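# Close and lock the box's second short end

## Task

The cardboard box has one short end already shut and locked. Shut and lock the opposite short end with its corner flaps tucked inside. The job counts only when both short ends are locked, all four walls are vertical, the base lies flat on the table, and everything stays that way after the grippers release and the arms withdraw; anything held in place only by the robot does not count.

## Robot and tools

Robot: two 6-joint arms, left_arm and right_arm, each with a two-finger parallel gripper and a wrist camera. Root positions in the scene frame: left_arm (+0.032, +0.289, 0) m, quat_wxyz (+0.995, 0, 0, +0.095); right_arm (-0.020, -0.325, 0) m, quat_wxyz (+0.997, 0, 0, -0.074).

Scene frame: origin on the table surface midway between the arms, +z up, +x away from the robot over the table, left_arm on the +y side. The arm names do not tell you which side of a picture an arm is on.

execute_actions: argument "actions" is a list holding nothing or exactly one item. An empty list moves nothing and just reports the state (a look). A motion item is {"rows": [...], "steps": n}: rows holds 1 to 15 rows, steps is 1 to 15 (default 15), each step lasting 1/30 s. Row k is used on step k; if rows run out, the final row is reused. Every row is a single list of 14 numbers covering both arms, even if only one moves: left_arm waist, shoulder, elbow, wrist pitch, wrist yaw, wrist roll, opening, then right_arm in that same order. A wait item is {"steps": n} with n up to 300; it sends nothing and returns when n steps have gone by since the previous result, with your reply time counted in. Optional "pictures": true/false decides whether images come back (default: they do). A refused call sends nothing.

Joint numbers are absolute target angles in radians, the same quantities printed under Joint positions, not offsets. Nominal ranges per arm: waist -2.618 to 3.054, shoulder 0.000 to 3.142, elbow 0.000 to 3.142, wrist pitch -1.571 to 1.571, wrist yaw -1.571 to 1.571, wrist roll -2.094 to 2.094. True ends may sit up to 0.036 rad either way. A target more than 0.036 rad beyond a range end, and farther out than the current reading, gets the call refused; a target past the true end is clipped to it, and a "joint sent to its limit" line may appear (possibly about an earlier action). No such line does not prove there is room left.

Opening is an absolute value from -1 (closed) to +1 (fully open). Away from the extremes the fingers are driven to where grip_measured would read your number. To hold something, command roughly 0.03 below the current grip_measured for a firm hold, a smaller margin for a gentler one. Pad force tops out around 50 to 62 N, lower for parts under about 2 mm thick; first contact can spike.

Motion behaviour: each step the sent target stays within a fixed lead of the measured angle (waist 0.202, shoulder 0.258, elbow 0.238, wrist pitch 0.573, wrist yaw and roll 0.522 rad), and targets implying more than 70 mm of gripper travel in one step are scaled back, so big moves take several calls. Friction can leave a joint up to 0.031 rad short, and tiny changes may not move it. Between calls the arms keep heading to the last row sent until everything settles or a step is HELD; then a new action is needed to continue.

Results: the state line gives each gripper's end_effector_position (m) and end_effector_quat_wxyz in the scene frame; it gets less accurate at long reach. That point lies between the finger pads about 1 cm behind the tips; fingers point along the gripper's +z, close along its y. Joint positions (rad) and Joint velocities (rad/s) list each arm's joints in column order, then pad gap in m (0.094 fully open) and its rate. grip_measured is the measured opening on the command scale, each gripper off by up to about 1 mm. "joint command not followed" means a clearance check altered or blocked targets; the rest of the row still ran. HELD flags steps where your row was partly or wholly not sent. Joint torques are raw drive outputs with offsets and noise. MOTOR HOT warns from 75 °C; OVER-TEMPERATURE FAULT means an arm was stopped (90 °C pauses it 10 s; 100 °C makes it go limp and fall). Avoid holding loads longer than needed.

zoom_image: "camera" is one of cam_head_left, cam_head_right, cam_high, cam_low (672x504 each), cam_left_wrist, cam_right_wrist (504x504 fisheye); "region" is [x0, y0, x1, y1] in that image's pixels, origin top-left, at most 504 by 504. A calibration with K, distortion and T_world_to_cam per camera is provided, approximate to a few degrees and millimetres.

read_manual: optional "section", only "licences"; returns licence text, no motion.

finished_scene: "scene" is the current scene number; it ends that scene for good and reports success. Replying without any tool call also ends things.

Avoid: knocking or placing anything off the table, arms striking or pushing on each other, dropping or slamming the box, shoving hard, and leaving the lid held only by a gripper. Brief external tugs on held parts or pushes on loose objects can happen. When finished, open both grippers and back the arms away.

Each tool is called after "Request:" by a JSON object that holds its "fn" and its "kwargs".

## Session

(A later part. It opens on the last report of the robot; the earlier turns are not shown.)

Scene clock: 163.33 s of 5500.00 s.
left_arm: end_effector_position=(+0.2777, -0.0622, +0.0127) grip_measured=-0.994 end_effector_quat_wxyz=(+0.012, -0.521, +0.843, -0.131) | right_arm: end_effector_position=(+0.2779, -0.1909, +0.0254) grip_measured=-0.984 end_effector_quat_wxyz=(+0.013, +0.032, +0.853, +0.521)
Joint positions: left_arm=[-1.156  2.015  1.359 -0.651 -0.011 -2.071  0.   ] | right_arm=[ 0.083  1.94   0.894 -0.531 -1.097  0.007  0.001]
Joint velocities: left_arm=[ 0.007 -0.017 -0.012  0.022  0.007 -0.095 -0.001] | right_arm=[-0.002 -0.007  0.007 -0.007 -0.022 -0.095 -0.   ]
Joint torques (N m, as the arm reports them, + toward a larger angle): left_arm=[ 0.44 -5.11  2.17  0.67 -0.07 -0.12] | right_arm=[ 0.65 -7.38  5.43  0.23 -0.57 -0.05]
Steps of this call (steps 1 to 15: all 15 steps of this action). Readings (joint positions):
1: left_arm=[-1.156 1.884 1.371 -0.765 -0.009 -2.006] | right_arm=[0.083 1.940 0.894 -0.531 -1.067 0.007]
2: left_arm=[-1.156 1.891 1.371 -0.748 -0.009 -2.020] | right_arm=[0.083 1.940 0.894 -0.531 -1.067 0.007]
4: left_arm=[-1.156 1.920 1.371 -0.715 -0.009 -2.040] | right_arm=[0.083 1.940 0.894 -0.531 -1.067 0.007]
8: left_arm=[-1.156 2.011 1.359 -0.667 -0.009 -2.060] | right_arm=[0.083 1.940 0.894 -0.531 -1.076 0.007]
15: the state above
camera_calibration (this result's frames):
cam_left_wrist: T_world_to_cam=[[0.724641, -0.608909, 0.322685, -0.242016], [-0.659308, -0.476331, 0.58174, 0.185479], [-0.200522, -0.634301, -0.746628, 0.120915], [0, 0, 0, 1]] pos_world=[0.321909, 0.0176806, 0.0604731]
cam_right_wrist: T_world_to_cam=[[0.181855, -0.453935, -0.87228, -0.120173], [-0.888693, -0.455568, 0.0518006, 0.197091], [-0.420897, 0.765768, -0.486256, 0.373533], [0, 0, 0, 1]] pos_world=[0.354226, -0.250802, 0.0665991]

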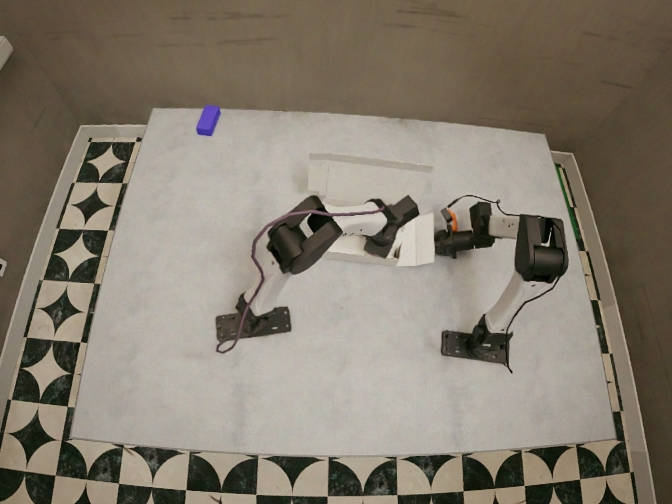

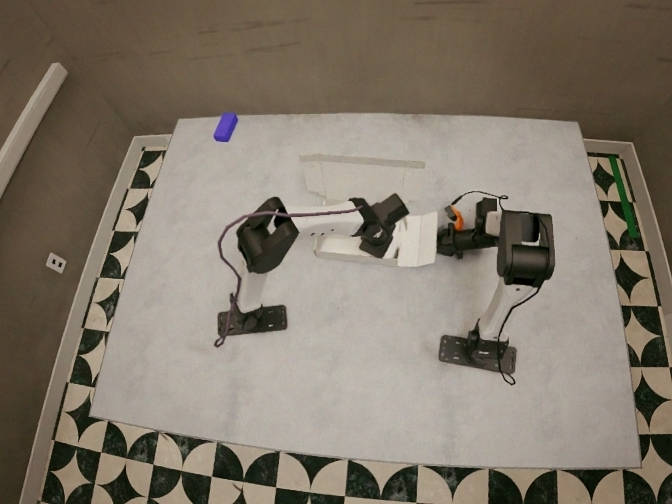

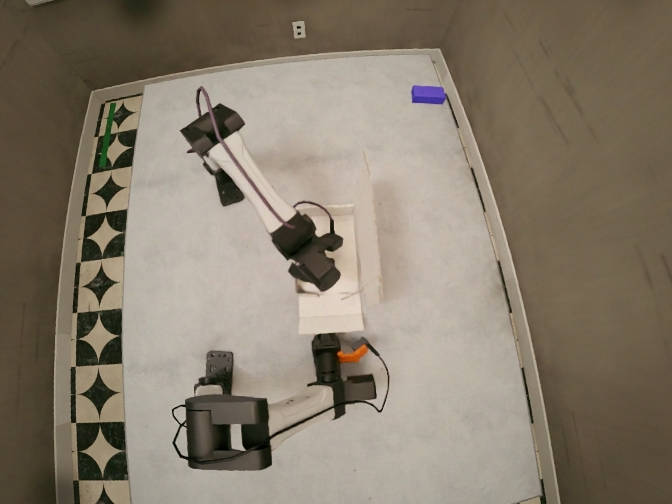

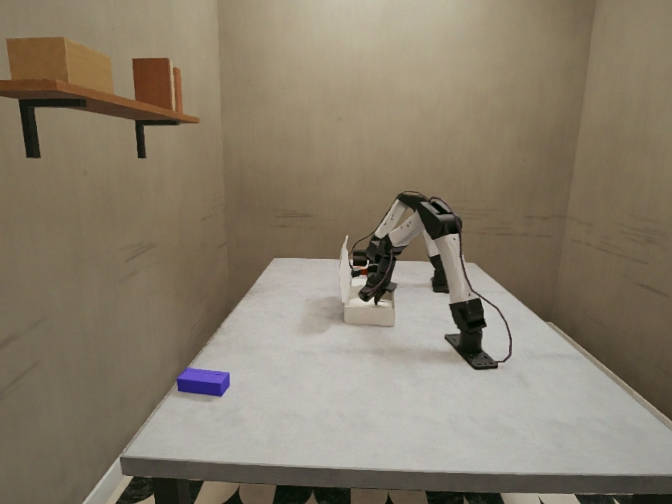

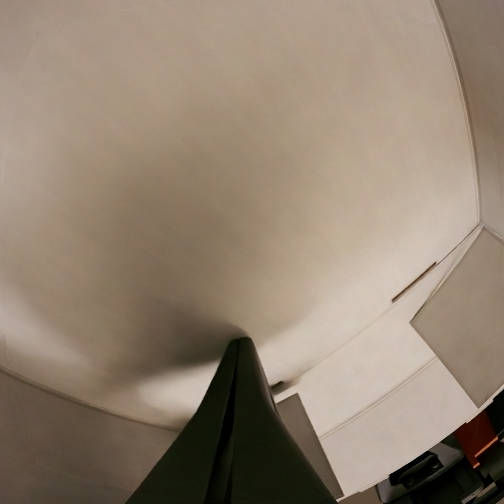

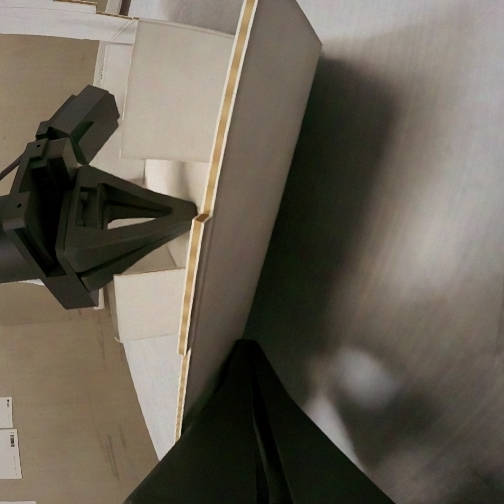

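Request:
{"fn": "execute_actions", "kwargs": {"actions": [{"rows":[[-1.15,2.1,1.3,-0.67,0,-2.08,-1,0.1,1.96,0.9,-0.52,-1.02,0,-1],[-1.15,2.1,1.3,-0.67,0,-2.08,-1,0.11,1.96,0.9,-0.52,-1.0,0,-1],[-1.15,2.1,1.3,-0.67,0,-2.08,-1,0.12,1.96,0.9,-0.52,-1.0,0,-1],[-1.15,2.1,1.3,-0.67,0,-2.08,-1,0.13,1.96,0.9,-0.52,-1.0,0,-1],[-1.15,2.1,1.3,-0.67,0,-2.08,-1,0.14,1.96,0.9,-0.52,-1.0,0,-1],[-1.15,2.1,1.3,-0.67,0,-2.08,-1,0.16,1.96,0.9,-0.52,-1.0,0,-1]]}]}}

Scene clock: 170.50 s of 5500.00 s.
left_arm: end_effector_position=(+0.2777, -0.0622, +0.0127) grip_measured=-0.994 end_effector_quat_wxyz=(+0.012, -0.522, +0.843, -0.131) | right_arm: end_effector_position=(+0.2678, -0.1789, +0.0093) grip_measured=-0.984 end_effector_quat_wxyz=(-0.008, +0.005, +0.876, +0.483)
Joint positions: left_arm=[-1.156  2.015  1.359 -0.651 -0.011 -2.073  0.   ] | right_arm=[ 0.15   1.95   0.894 -0.527 -1.008  0.007  0.001]
Joint velocities: left_arm=[-0.002 -0.017  0.002 -0.007 -0.037  0.037 -0.001] | right_arm=[ 0.002  0.002  0.002  0.022 -0.037 -0.051  0.001]
Joint torques (N m, as the arm reports them, + toward a larger angle): left_arm=[ 0.43 -5.19  2.23  0.64 -0.07 -0.1 ] | right_arm=[ 0.96 -7.07  4.6   0.39 -0.41 -0.05]
Steps of this call (steps 1 to 15: the robot went on to your last target; steps 16 to 90: nothing new was sent; then 3.67 s passed at rest; steps 91 to 105: all 15 steps of this action). Readings (joint positions):
91: left_arm=[-1.156 2.015 1.359 -0.651 -0.011 -2.073] | right_arm=[0.084 1.940 0.894 -0.531 -1.091 0.007]
92: left_arm=[-1.156 2.015 1.359 -0.651 -0.011 -2.073] | right_arm=[0.086 1.941 0.894 -0.530 -1.073 0.007]
94: left_arm=[-1.156 2.015 1.359 -0.651 -0.011 -2.073] | right_arm=[0.098 1.946 0.894 -0.530 -1.046 0.007]
98: left_arm=[-1.156 2.015 1.359 -0.651 -0.011 -2.073] | right_arm=[0.143 1.950 0.894 -0.530 -1.018 0.007]
105: the state above
camera_calibration (this result's frames):
cam_left_wrist: T_world_to_cam=[[0.726138, -0.60719, 0.322558, -0.242323], [-0.657977, -0.477577, 0.582226, 0.185026], [-0.199475, -0.635012, -0.746304, 0.120577], [0, 0, 0, 1]] pos_world=[0.321755, 0.0177954, 0.0604233]
cam_right_wrist: T_world_to_cam=[[0.207285, -0.516927, -0.830554, -0.145412], [-0.855252, -0.507937, 0.102684, 0.17567], [-0.474949, 0.689048, -0.547391, 0.353505], [0, 0, 0, 1]] pos_world=[0.348281, -0.22952, 0.0546944]

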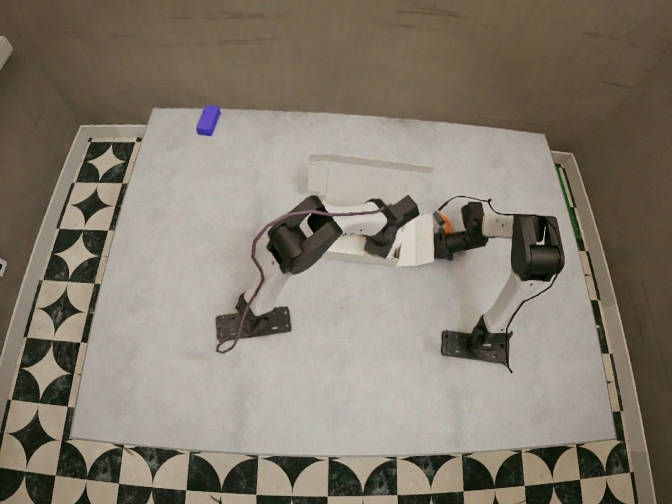

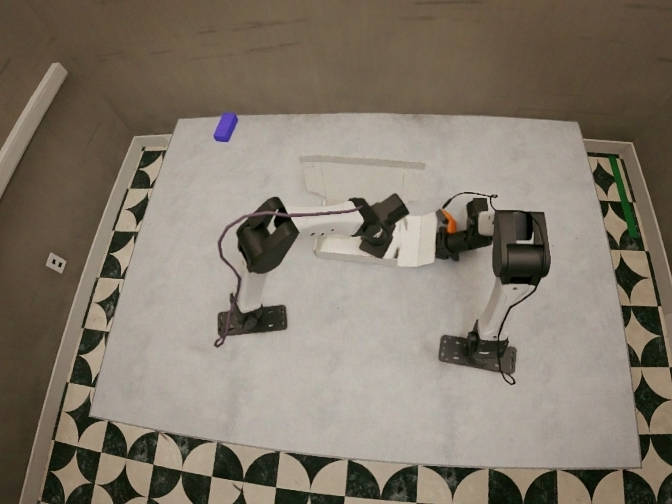

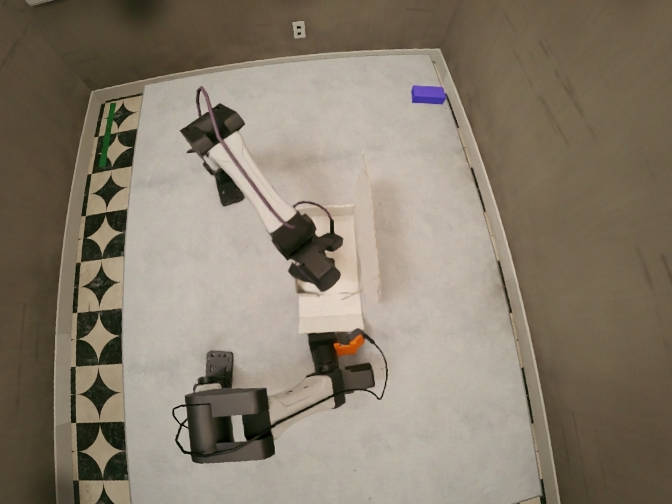

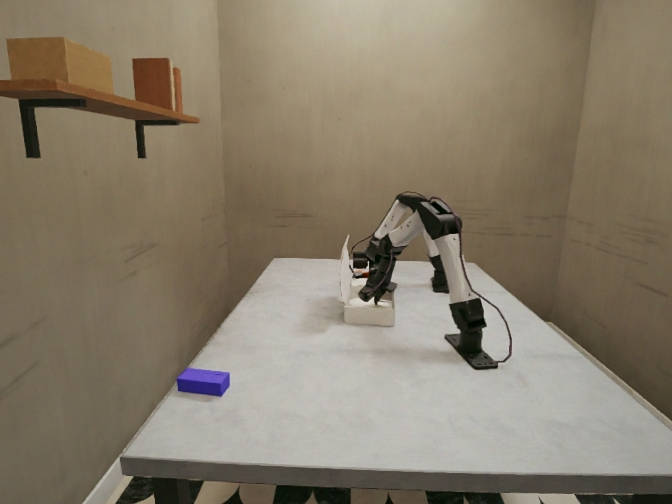

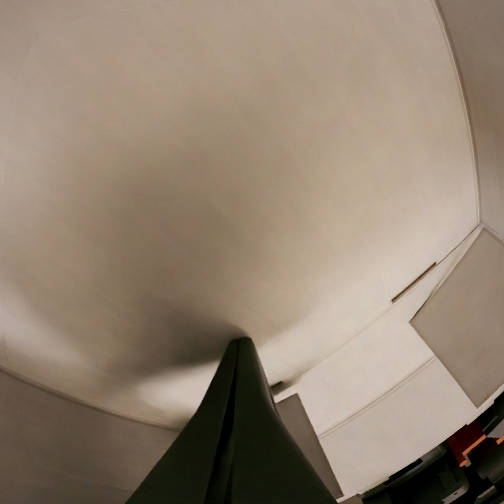

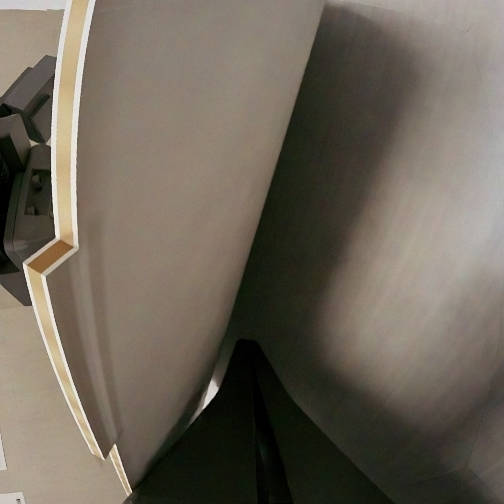

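The crease looks raised; pushing farther under.

Request:
{"fn": "execute_actions", "kwargs": {"actions": [{"rows":[[-1.15,2.1,1.3,-0.67,0,-2.08,-1,0.19,1.97,0.92,-0.52,-1.0,0,-1],[-1.15,2.1,1.3,-0.67,0,-2.08,-1,0.19,1.97,0.92,-0.52,-1.0,0,-1],[-1.15,2.1,1.3,-0.67,0,-2.08,-1,0.22,1.98,0.94,-0.52,-1.02,0,-1],[-1.15,2.1,1.3,-0.67,0,-2.08,-1,0.22,1.98,0.94,-0.52,-1.02,0,-1],[-1.15,2.1,1.3,-0.67,0,-2.08,-1,0.25,1.985,0.96,-0.52,-1.04,0,-1]]}]}}

Scene clock: 176.57 s of 5500.00 s.
left_arm: end_effector_position=(+0.2807, -0.0601, +0.0127) grip_measured=-0.994 end_effector_quat_wxyz=(+0.018, -0.525, +0.841, -0.131) | right_arm: end_effector_position=(+0.2728, -0.1572, +0.0081) grip_measured=-0.984 end_effector_quat_wxyz=(-0.010, -0.038, +0.877, +0.478)
Joint positions: left_arm=[-1.152  2.015  1.359 -0.651 -0.023 -2.074  0.   ] | right_arm=[ 0.226  1.981  0.945 -0.513 -0.997  0.004  0.001]
Joint velocities: left_arm=[ 0.007 -0.017 -0.007 -0.007  0.022 -0.037 -0.   ] | right_arm=[ 0.007  0.002 -0.017 -0.007  0.051  0.095 -0.001]
Joint torques (N m, as the arm reports them, + toward a larger angle): left_arm=[ 0.14 -5.16  2.19  0.64  0.02 -0.12] | right_arm=[ 2.24 -7.91  5.3   0.29 -0.81 -0.02]
Steps of this call (steps 1 to 15: the robot went on to your last target; steps 16 to 90: nothing new was sent; then 2.57 s passed at rest; steps 91 to 105: all 15 steps of this action). Readings (joint positions):
91: left_arm=[-1.156 2.015 1.359 -0.651 -0.011 -2.073] | right_arm=[0.152 1.950 0.894 -0.527 -1.004 0.007]
92: left_arm=[-1.156 2.015 1.359 -0.651 -0.011 -2.073] | right_arm=[0.155 1.950 0.894 -0.525 -1.004 0.007]
94: left_arm=[-1.156 2.015 1.359 -0.651 -0.015 -2.073] | right_arm=[0.168 1.955 0.908 -0.522 -1.000 0.006]
98: left_arm=[-1.152 2.015 1.359 -0.651 -0.023 -2.074] | right_arm=[0.209 1.963 0.944 -0.511 -1.002 0.004]
105: the state above
camera_calibration (this result's frames):
cam_left_wrist: T_world_to_cam=[[0.727455, -0.6039, 0.325751, -0.243533], [-0.65997, -0.485915, 0.572997, 0.188147], [-0.187746, -0.631816, -0.752037, 0.119493], [0, 0, 0, 1]] pos_world=[0.323765, 0.0198512, 0.0613862]
cam_right_wrist: T_world_to_cam=[[0.276509, -0.505928, -0.817055, -0.153493], [-0.816981, -0.571451, 0.0773643, 0.170779], [-0.506048, 0.646127, -0.571345, 0.342199], [0, 0, 0, 1]] pos_world=[0.355134, -0.201169, 0.0568888]

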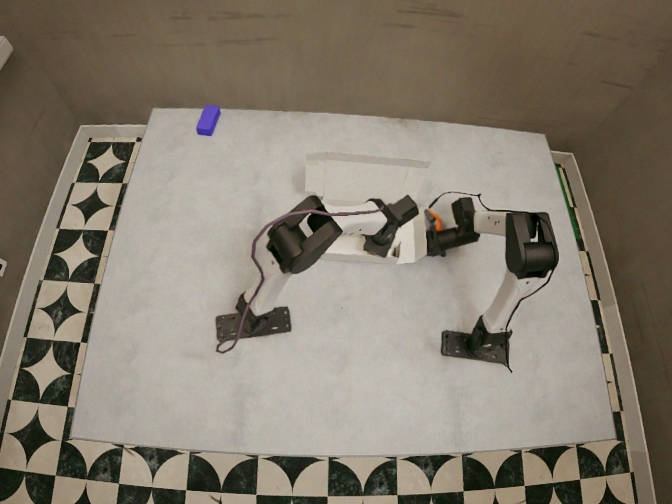

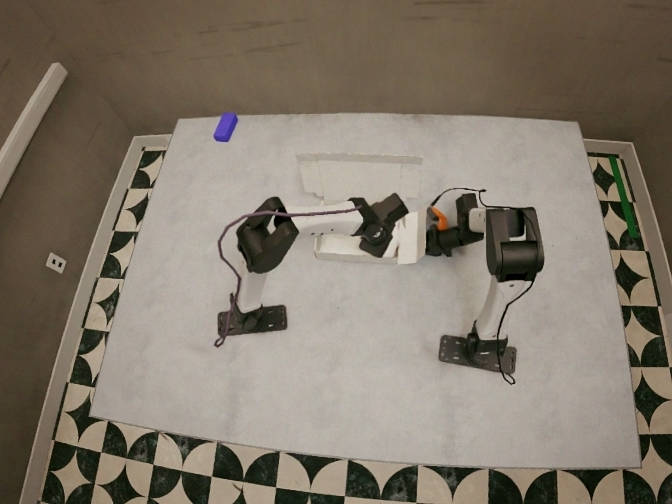

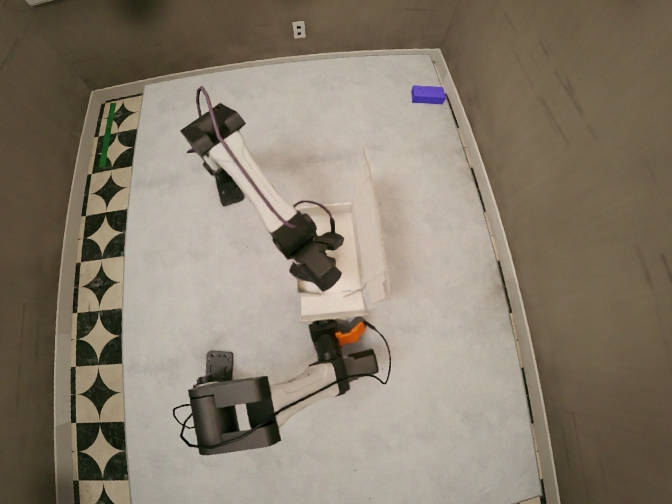

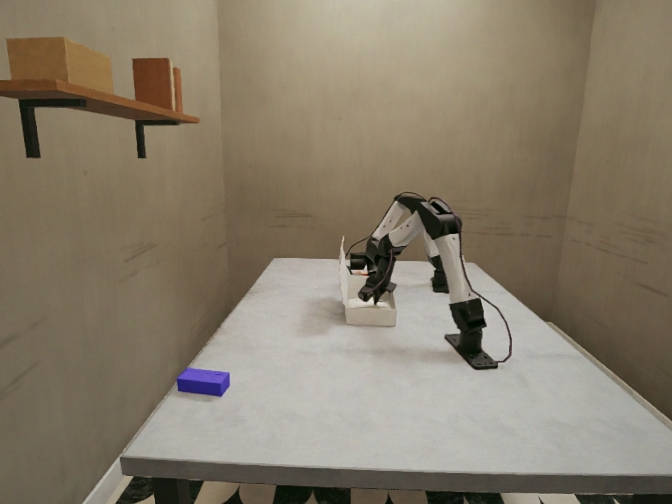

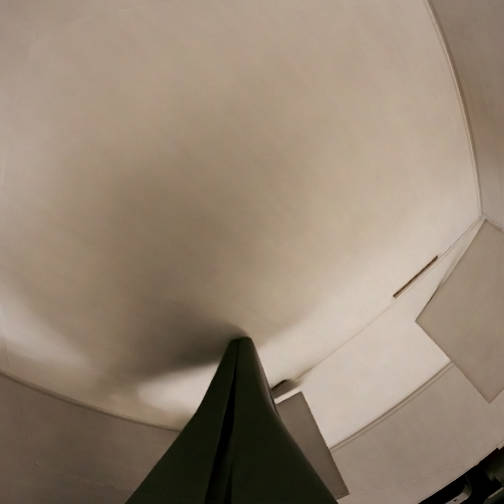

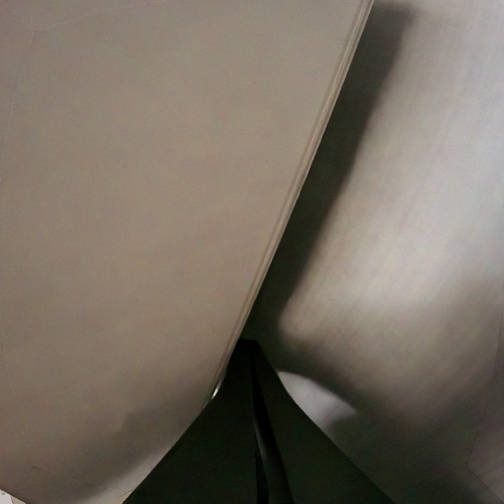

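Under the outer wall now. Lifting the tip.

Request:
{"fn": "execute_actions", "kwargs": {"actions": [{"rows":[[-1.15,2.1,1.3,-0.67,0,-2.08,-1,0.25,1.97,0.98,-0.55,-1.15,0,-1],[-1.15,2.1,1.3,-0.67,0,-2.08,-1,0.25,1.97,0.98,-0.55,-1.2,0,-1],[-1.15,2.1,1.3,-0.67,0,-2.08,-1,0.26,1.97,1.0,-0.57,-1.27,0,-1]]}]}}

Scene clock: 183.07 s of 5500.00 s.
left_arm: end_effector_position=(+0.2807, -0.0601, +0.0127) grip_measured=-0.994 end_effector_quat_wxyz=(+0.018, -0.525, +0.841, -0.131) | right_arm: end_effector_position=(+0.2699, -0.1358, +0.0430) grip_measured=-0.984 end_effector_quat_wxyz=(-0.027, -0.040, +0.826, +0.561)
Joint positions: left_arm=[-1.152  2.015  1.359 -0.651 -0.023 -2.074  0.   ] | right_arm=[ 0.246  1.981  0.973 -0.559 -1.193  0.004  0.001]
Joint velocities: left_arm=[-0.002  0.007  0.017  0.022  0.037 -0.037 -0.001] | right_arm=[ 0.017 -0.002 -0.002 -0.066 -0.037  0.007 -0.001]
Joint torques (N m, as the arm reports them, + toward a larger angle): left_arm=[ 0.15 -5.06  2.18  0.63  0.07 -0.14] | right_arm=[ 1.27 -9.22  6.37  0.23 -1.12 -0.02]
Steps of this call (steps 1 to 15: the robot went on to your last target; steps 16 to 90: nothing new was sent; then 3.00 s passed at rest; steps 91 to 105: all 15 steps of this action). Readings (joint positions):
91: left_arm=[-1.152 2.015 1.359 -0.651 -0.023 -2.074] | right_arm=[0.226 1.981 0.946 -0.516 -1.008 0.004]
92: left_arm=[-1.152 2.015 1.359 -0.651 -0.023 -2.074] | right_arm=[0.226 1.981 0.948 -0.519 -1.023 0.004]
94: left_arm=[-1.152 2.015 1.359 -0.651 -0.023 -2.074] | right_arm=[0.232 1.981 0.959 -0.537 -1.093 0.004]
98: left_arm=[-1.152 2.015 1.359 -0.651 -0.023 -2.074] | right_arm=[0.246 1.981 0.973 -0.550 -1.162 0.004]
105: the state above
camera_calibration (this result's frames):
cam_left_wrist: T_world_to_cam=[[0.727949, -0.603323, 0.325717, -0.243637], [-0.659525, -0.486327, 0.573161, 0.187995], [-0.187396, -0.63205, -0.751928, 0.119379], [0, 0, 0, 1]] pos_world=[0.323714, 0.0198891, 0.0613694]
cam_right_wrist: T_world_to_cam=[[0.256392, -0.332536, -0.90757, -0.0804514], [-0.802519, -0.596571, -0.00812931, 0.174319], [-0.538727, 0.730426, -0.419823, 0.360616], [0, 0, 0, 1]] pos_world=[0.354795, -0.186163, 0.0797969]

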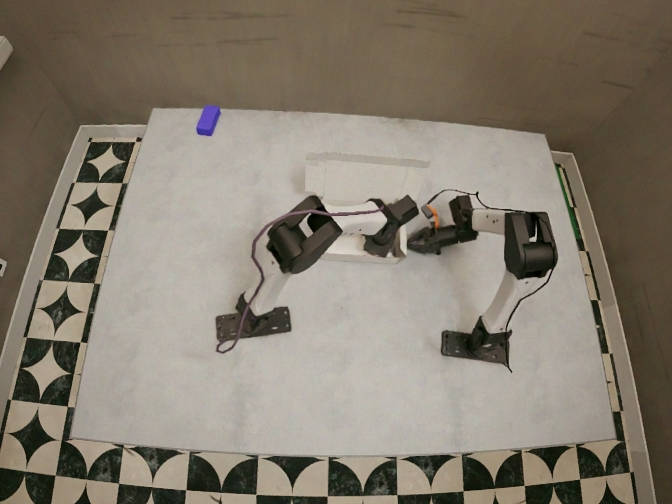

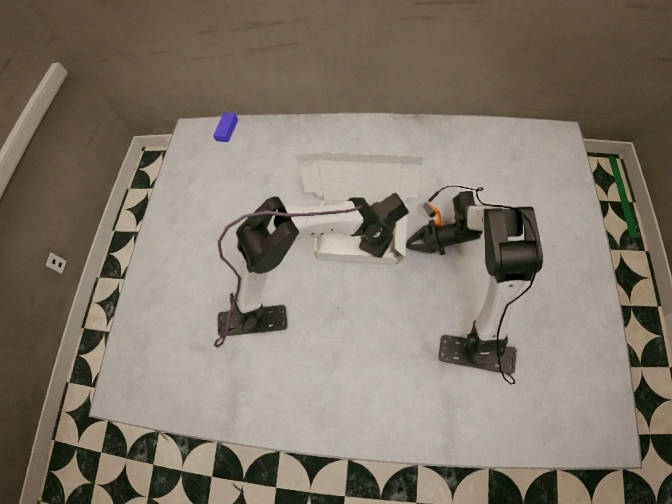

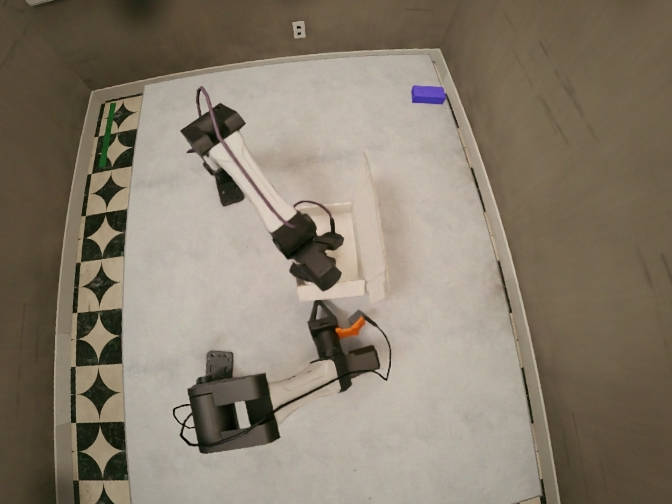

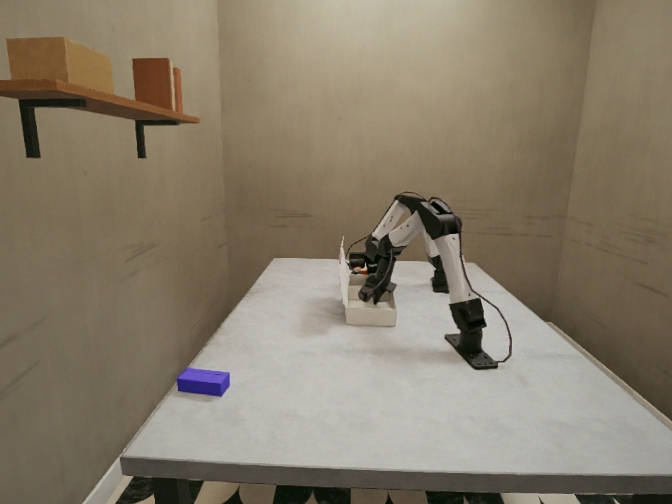

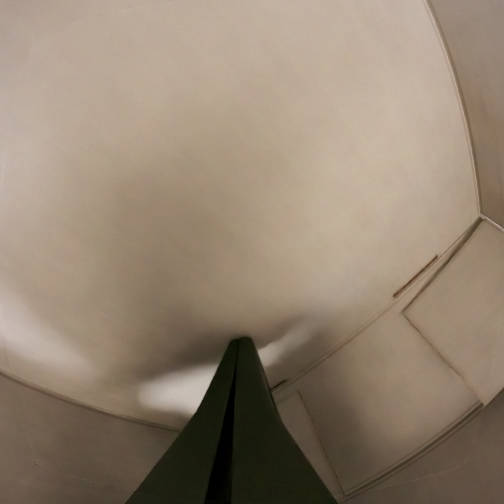

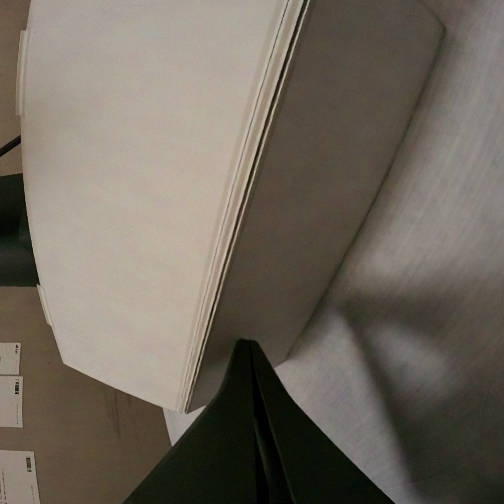

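Request:
{"fn": "execute_actions", "kwargs": {"actions": [{"rows":[[-1.15,2.1,1.3,-0.67,0,-2.08,-1,0.27,1.95,1.02,-0.62,-1.24,0,-0.7],[-1.15,2.1,1.3,-0.67,0,-2.08,-1,0.27,1.95,1.02,-0.62,-1.24,0,-0.4],[-1.15,2.1,1.3,-0.67,0,-2.08,-1,0.28,1.94,1.04,-0.66,-1.22,0,0.1]]}], "pictures": false}}

Request:
{"fn": "execute_actions", "kwargs": {"actions": [{"rows":[[-1.15,2.1,1.3,-0.67,0,-2.08,-1,0.3,1.93,1.06,-0.72,-1.13,0.05,0.1],[-1.15,2.1,1.3,-0.67,0,-2.08,-1,0.3,1.93,1.06,-0.72,-1.13,0.05,0.1],[-1.15,2.1,1.3,-0.67,0,-2.08,-1,0.33,1.91,1.09,-0.76,-1.05,0.1,0.1],[-1.15,2.1,1.3,-0.67,0,-2.08,-1,0.33,1.91,1.09,-0.76,-1.05,0.1,0.1],[-1.15,2.1,1.3,-0.67,0,-2.08,-1,0.36,1.89,1.12,-0.8,-1.0,0.12,0.1]]}]}}

Scene clock: 190.77 s of 5500.00 s.
left_arm: end_effector_position=(+0.2807, -0.0601, +0.0127) grip_measured=-0.994 end_effector_quat_wxyz=(+0.018, -0.526, +0.840, -0.131) | right_arm: end_effector_position=(+0.2702, -0.1306, +0.0600) grip_measured=+0.098 end_effector_quat_wxyz=(-0.039, -0.041, +0.824, +0.564)
Joint positions: left_arm=[-1.152  2.015  1.359 -0.651 -0.023 -2.076  0.   ] | right_arm=[ 0.261  1.956  1.019 -0.648 -1.201  0.004  0.052]
Joint velocities: left_arm=[-0.012  0.012 -0.007  0.022 -0.037  0.007  0.001] | right_arm=[ 0.007  0.002 -0.007 -0.037 -0.022  0.022 -0.   ]
Joint torques (N m, as the arm reports them, + toward a larger angle): left_arm=[ 0.1  -5.07  2.26  0.64  0.07 -0.09] | right_arm=[ 1.77 -9.66  6.21  0.2  -0.6  -0.03]
Steps of this call (steps 1 to 15: the robot went on to your last target; steps 16 to 90: nothing new was sent; then 4.20 s passed at rest; steps 91 to 105: all 15 steps of this action). Readings (joint positions):
91: left_arm=[-1.152 2.015 1.359 -0.651 -0.023 -2.075] | right_arm=[0.246 1.981 0.977 -0.567 -1.188 0.004]
92: left_arm=[-1.152 2.015 1.359 -0.651 -0.023 -2.075] | right_arm=[0.246 1.981 0.980 -0.578 -1.180 0.004]
94: left_arm=[-1.152 2.015 1.359 -0.651 -0.023 -2.076] | right_arm=[0.247 1.980 0.994 -0.607 -1.168 0.004]
98: left_arm=[-1.152 2.015 1.359 -0.651 -0.023 -2.076] | right_arm=[0.257 1.962 1.015 -0.636 -1.186 0.004]
105: the state above

Scene clock: 191.27 s of 5500.00 s.
left_arm: end_effector_position=(+0.2809, -0.0600, +0.0127) grip_measured=-0.994 end_effector_quat_wxyz=(+0.017, -0.530, +0.838, -0.131) | right_arm: end_effector_position=(+0.2692, -0.1292, +0.0647) grip_measured=+0.098 end_effector_quat_wxyz=(-0.069, -0.025, +0.877, +0.475)
Joint positions: left_arm=[-1.152  2.015  1.359 -0.651 -0.022 -2.085  0.   ] | right_arm=[ 0.315  1.897  1.105 -0.787 -1.002  0.106  0.052]
Joint velocities: left_arm=[-0.007  0.002 -0.017  0.022 -0.066  0.037 -0.   ] | right_arm=[-0.002 -0.012  0.007 -0.037  0.037  0.051  0.001]
Joint torques (N m, as the arm reports them, + toward a larger angle): left_arm=[ 0.07 -5.14  2.26  0.64  0.05  0.01] | right_arm=[ 4.15 -8.91  6.08  0.24 -0.47  0.15]
Steps of this call (steps 1 to 15: all 15 steps of this action). Readings (joint positions):
1: left_arm=[-1.152 2.015 1.359 -0.651 -0.023 -2.076] | right_arm=[0.263 1.956 1.023 -0.657 -1.193 0.010]
2: left_arm=[-1.152 2.015 1.359 -0.651 -0.023 -2.077] | right_arm=[0.266 1.955 1.029 -0.669 -1.185 0.017]
4: left_arm=[-1.152 2.015 1.359 -0.651 -0.023 -2.080] | right_arm=[0.275 1.943 1.049 -0.705 -1.144 0.040]
8: left_arm=[-1.152 2.015 1.359 -0.651 -0.022 -2.085] | right_arm=[0.309 1.906 1.094 -0.764 -1.033 0.081]
15: the state above
camera_calibration (this result's frames):
cam_left_wrist: T_world_to_cam=[[0.735562, -0.594352, 0.325106, -0.245292], [-0.652523, -0.492579, 0.575829, 0.185834], [-0.182104, -0.635698, -0.750151, 0.117786], [0, 0, 0, 1]] pos_world=[0.323138, 0.0206243, 0.0610944]
cam_right_wrist: T_world_to_cam=[[0.197844, -0.505249, -0.839989, -0.0693032], [-0.782554, -0.597465, 0.175056, 0.16056], [-0.59031, 0.622703, -0.51359, 0.370539], [0, 0, 0, 1]] pos_world=[0.358091, -0.169823, 0.103985]

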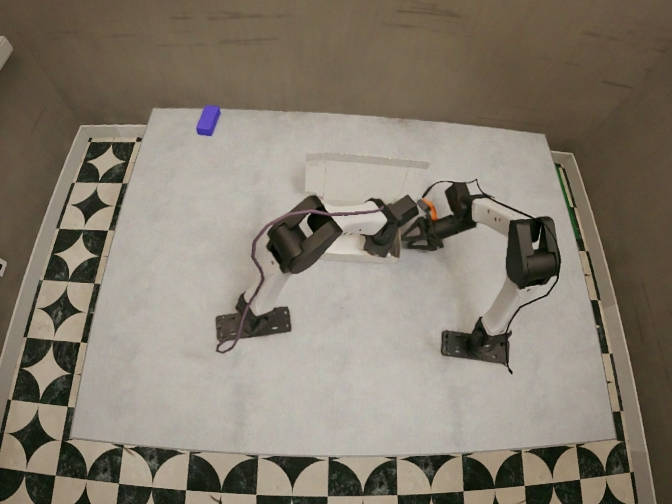

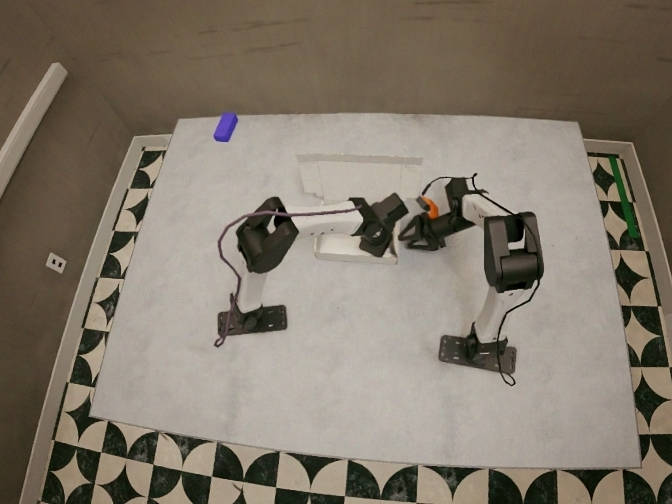

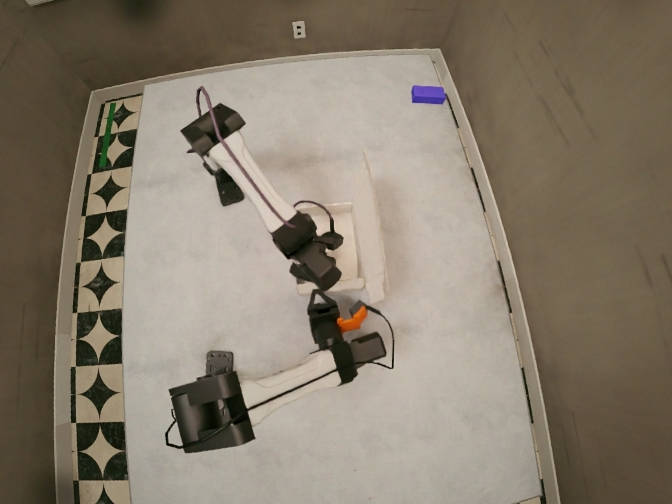

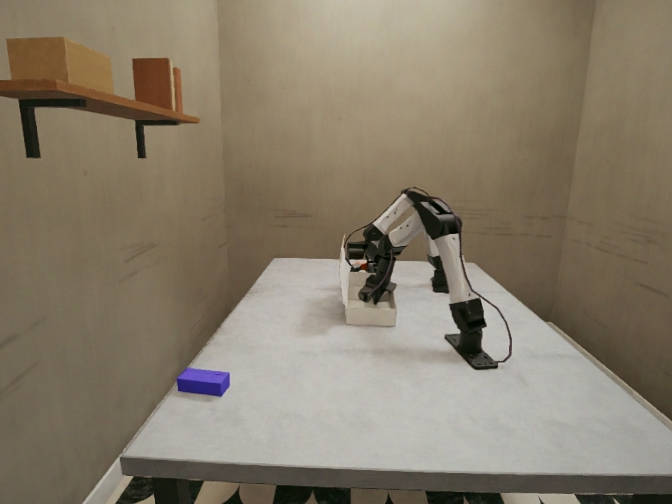

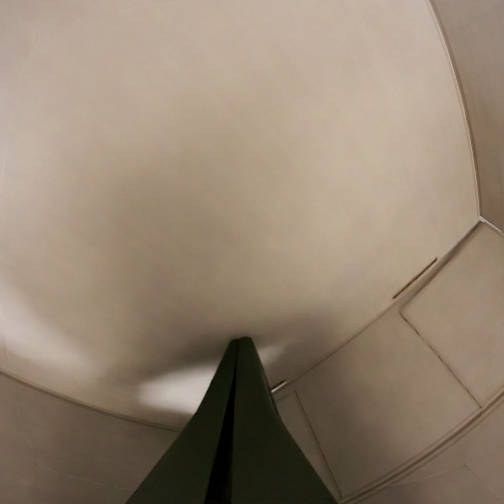

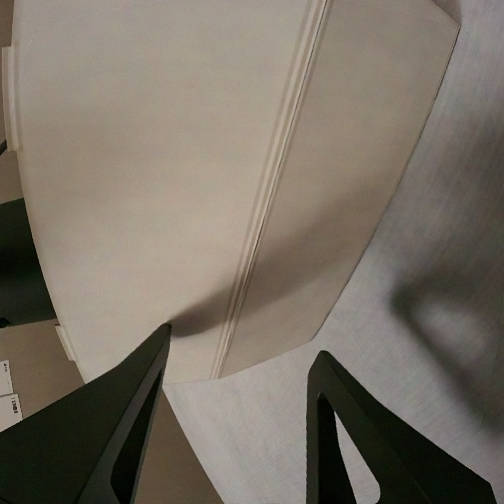

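Request:
{"fn": "execute_actions", "kwargs": {"actions": [{"rows":[[-1.15,2.07,1.29,-0.6,0,-2.08,-1,0.335,1.89,1.12,-0.8,-1.0,0.12,0.1],[-1.15,2.06,1.27,-0.57,0,-2.08,-1,0.335,1.89,1.12,-0.8,-1.0,0.12,0.1],[-1.15,2.05,1.25,-0.54,0,-2.08,-1,0.335,1.89,1.12,-0.8,-1.0,0.12,0.1],[-1.15,2.04,1.23,-0.51,0,-2.08,-1,0.335,1.89,1.12,-0.8,-1.0,0.12,0.1],[-1.15,2.03,1.21,-0.48,0,-2.08,-1,0.335,1.89,1.12,-0.8,-1.0,0.12,0.1],[-1.15,2.02,1.19,-0.455,0,-2.08,-1,0.335,1.89,1.12,-0.8,-1.0,0.12,0.1],[-1.15,2.01,1.17,-0.43,0,-2.08,-1,0.335,1.89,1.12,-0.8,-1.0,0.12,0.1],[-1.15,2.0,1.15,-0.41,0,-2.08,-1,0.335,1.89,1.12,-0.8,-1.0,0.12,0.1],[-1.15,1.99,1.13,-0.39,0,-2.08,-1,0.335,1.89,1.12,-0.8,-1.0,0.12,0.1],[-1.15,1.98,1.11,-0.37,0,-2.08,-1,0.335,1.89,1.12,-0.8,-1.0,0.12,0.1],[-1.15,1.97,1.09,-0.35,0,-2.08,-1,0.335,1.89,1.12,-0.8,-1.0,0.12,0.1],[-1.15,1.96,1.07,-0.34,0,-2.08,-1,0.335,1.89,1.12,-0.8,-1.0,0.12,0.1]]}], "pictures": false}}

Request:
{"fn": "execute_actions", "kwargs": {"actions": [{"rows":[[-1.15,1.96,1.07,-0.34,0,-2.08,-1,0.37,1.89,1.12,-0.8,-1.0,0.12,0.1]]}]}}

Scene clock: 201.57 s of 5500.00 s.
left_arm: end_effector_position=(+0.2804, -0.0593, +0.0124) grip_measured=-0.994 end_effector_quat_wxyz=(+0.021, -0.522, +0.825, -0.216) | right_arm: end_effector_position=(+0.2687, -0.1292, +0.0645) grip_measured=+0.098 end_effector_quat_wxyz=(-0.072, -0.021, +0.877, +0.474)
Joint positions: left_arm=[-1.152  1.903  1.131 -0.362 -0.022 -2.084  0.   ] | right_arm=[ 0.316  1.897  1.106 -0.79  -1.     0.113  0.052]
Joint velocities: left_arm=[ 0.002 -0.032 -0.11   0.168  0.022  0.007 -0.001] | right_arm=[-0.017 -0.012 -0.017  0.022 -0.051 -0.037  0.001]
Joint torques (N m, as the arm reports them, + toward a larger angle): left_arm=[ 0.04 -6.24  2.68  0.99  0.06 -0.02] | right_arm=[ 1.8  -8.91  6.12  0.22 -0.43  0.11]
Steps of this call (steps 1 to 15: the robot went on to your last target; steps 16 to 90: nothing new was sent; then 6.80 s passed at rest; steps 91 to 105: all 15 steps of this action). Readings (joint positions):
91: left_arm=[-1.152 2.013 1.357 -0.647 -0.022 -2.085] | right_arm=[0.315 1.897 1.106 -0.789 -1.001 0.113]
92: left_arm=[-1.152 2.009 1.348 -0.637 -0.022 -2.085] | right_arm=[0.315 1.897 1.106 -0.790 -1.001 0.113]
94: left_arm=[-1.152 1.993 1.318 -0.602 -0.022 -2.085] | right_arm=[0.315 1.897 1.106 -0.790 -1.001 0.113]
98: left_arm=[-1.152 1.954 1.241 -0.507 -0.022 -2.084] | right_arm=[0.316 1.897 1.106 -0.790 -1.001 0.113]
105: the state above

Scene clock: 202.07 s of 5500.00 s.
left_arm: end_effector_position=(+0.2809, -0.0602, +0.0125) grip_measured=-0.994 end_effector_quat_wxyz=(+0.021, -0.520, +0.825, -0.220) | right_arm: end_effector_position=(+0.2638, -0.1231, +0.0639) grip_measured=+0.098 end_effector_quat_wxyz=(-0.078, -0.031, +0.879, +0.470)
Joint positions: left_arm=[-1.151  1.902  1.126 -0.351 -0.02  -2.079  0.   ] | right_arm=[ 0.339  1.896  1.106 -0.792 -0.993  0.114  0.052]
Joint velocities: left_arm=[-0.012  0.002  0.022 -0.037  0.037  0.081  0.   ] | right_arm=[ 0.002  0.012 -0.012  0.022  0.081 -0.007 -0.   ]
Joint torques (N m, as the arm reports them, + toward a larger angle): left_arm=[-0.05 -6.37  2.41  1.22  0.06 -0.03] | right_arm=[ 2.82 -8.81  6.15  0.23 -0.48  0.1 ]
Steps of this call (steps 1 to 15: all 15 steps of this action). Readings (joint positions):
1: left_arm=[-1.152 1.902 1.128 -0.356 -0.022 -2.082] | right_arm=[0.319 1.897 1.106 -0.790 -1.000 0.113]
2: left_arm=[-1.152 1.902 1.128 -0.354 -0.022 -2.081] | right_arm=[0.325 1.897 1.106 -0.790 -0.998 0.113]
4: left_arm=[-1.152 1.902 1.126 -0.351 -0.021 -2.079] | right_arm=[0.340 1.897 1.106 -0.790 -0.995 0.114]
8: left_arm=[-1.151 1.902 1.126 -0.351 -0.020 -2.079] | right_arm=[0.339 1.896 1.106 -0.792 -0.993 0.114]
15: the state above
camera_calibration (this result's frames):
cam_left_wrist: T_world_to_cam=[[0.690151, -0.538873, 0.48302, -0.23119], [-0.714824, -0.403621, 0.571066, 0.208738], [-0.112775, -0.739396, -0.663758, 0.0906765], [0, 0, 0, 1]] pos_world=[0.318993, 0.0267152, 0.0526529]
cam_right_wrist: T_world_to_cam=[[0.200951, -0.50971, -0.836549, -0.0673955], [-0.768832, -0.611264, 0.187759, 0.154014], [-0.607055, 0.605435, -0.514716, 0.365523], [0, 0, 0, 1]] pos_world=[0.353846, -0.161509, 0.102843]

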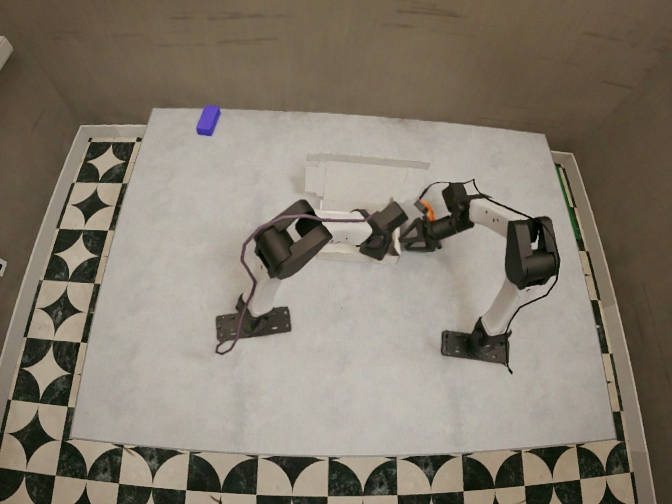

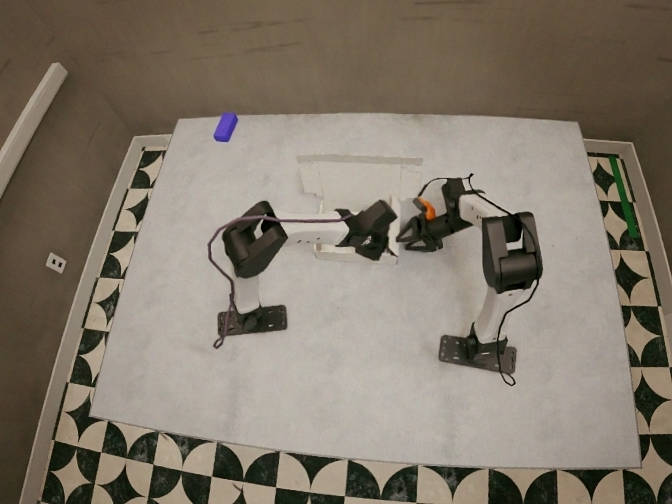

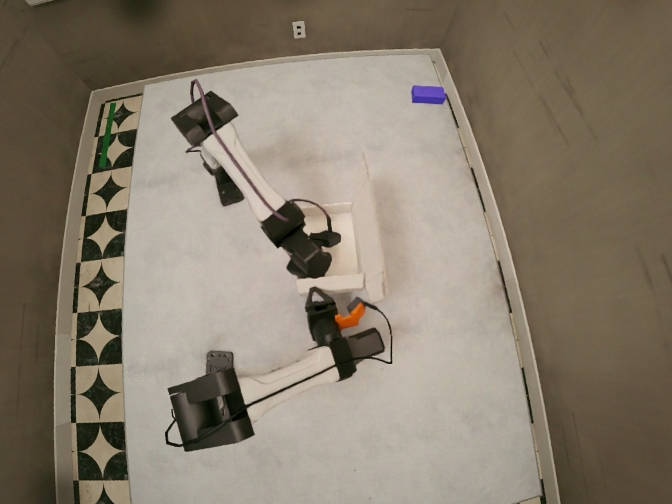

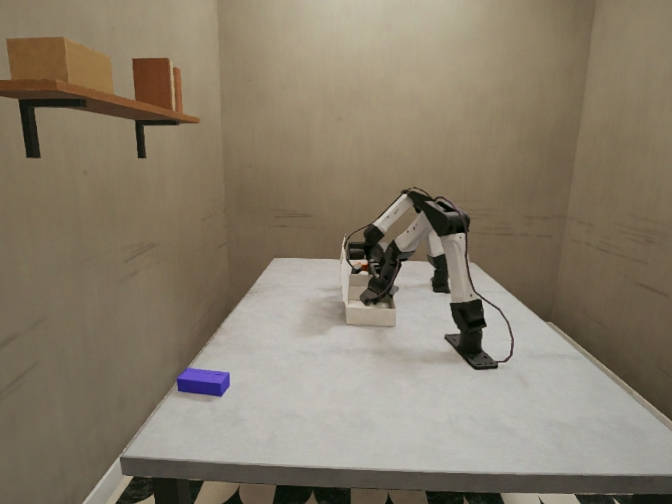

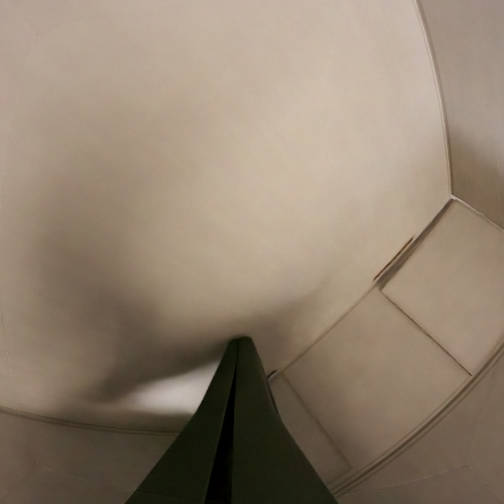

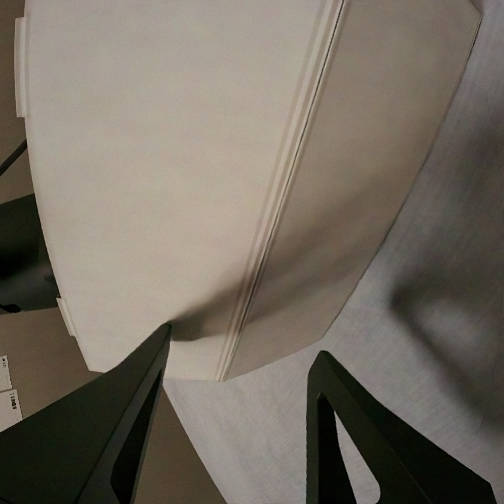

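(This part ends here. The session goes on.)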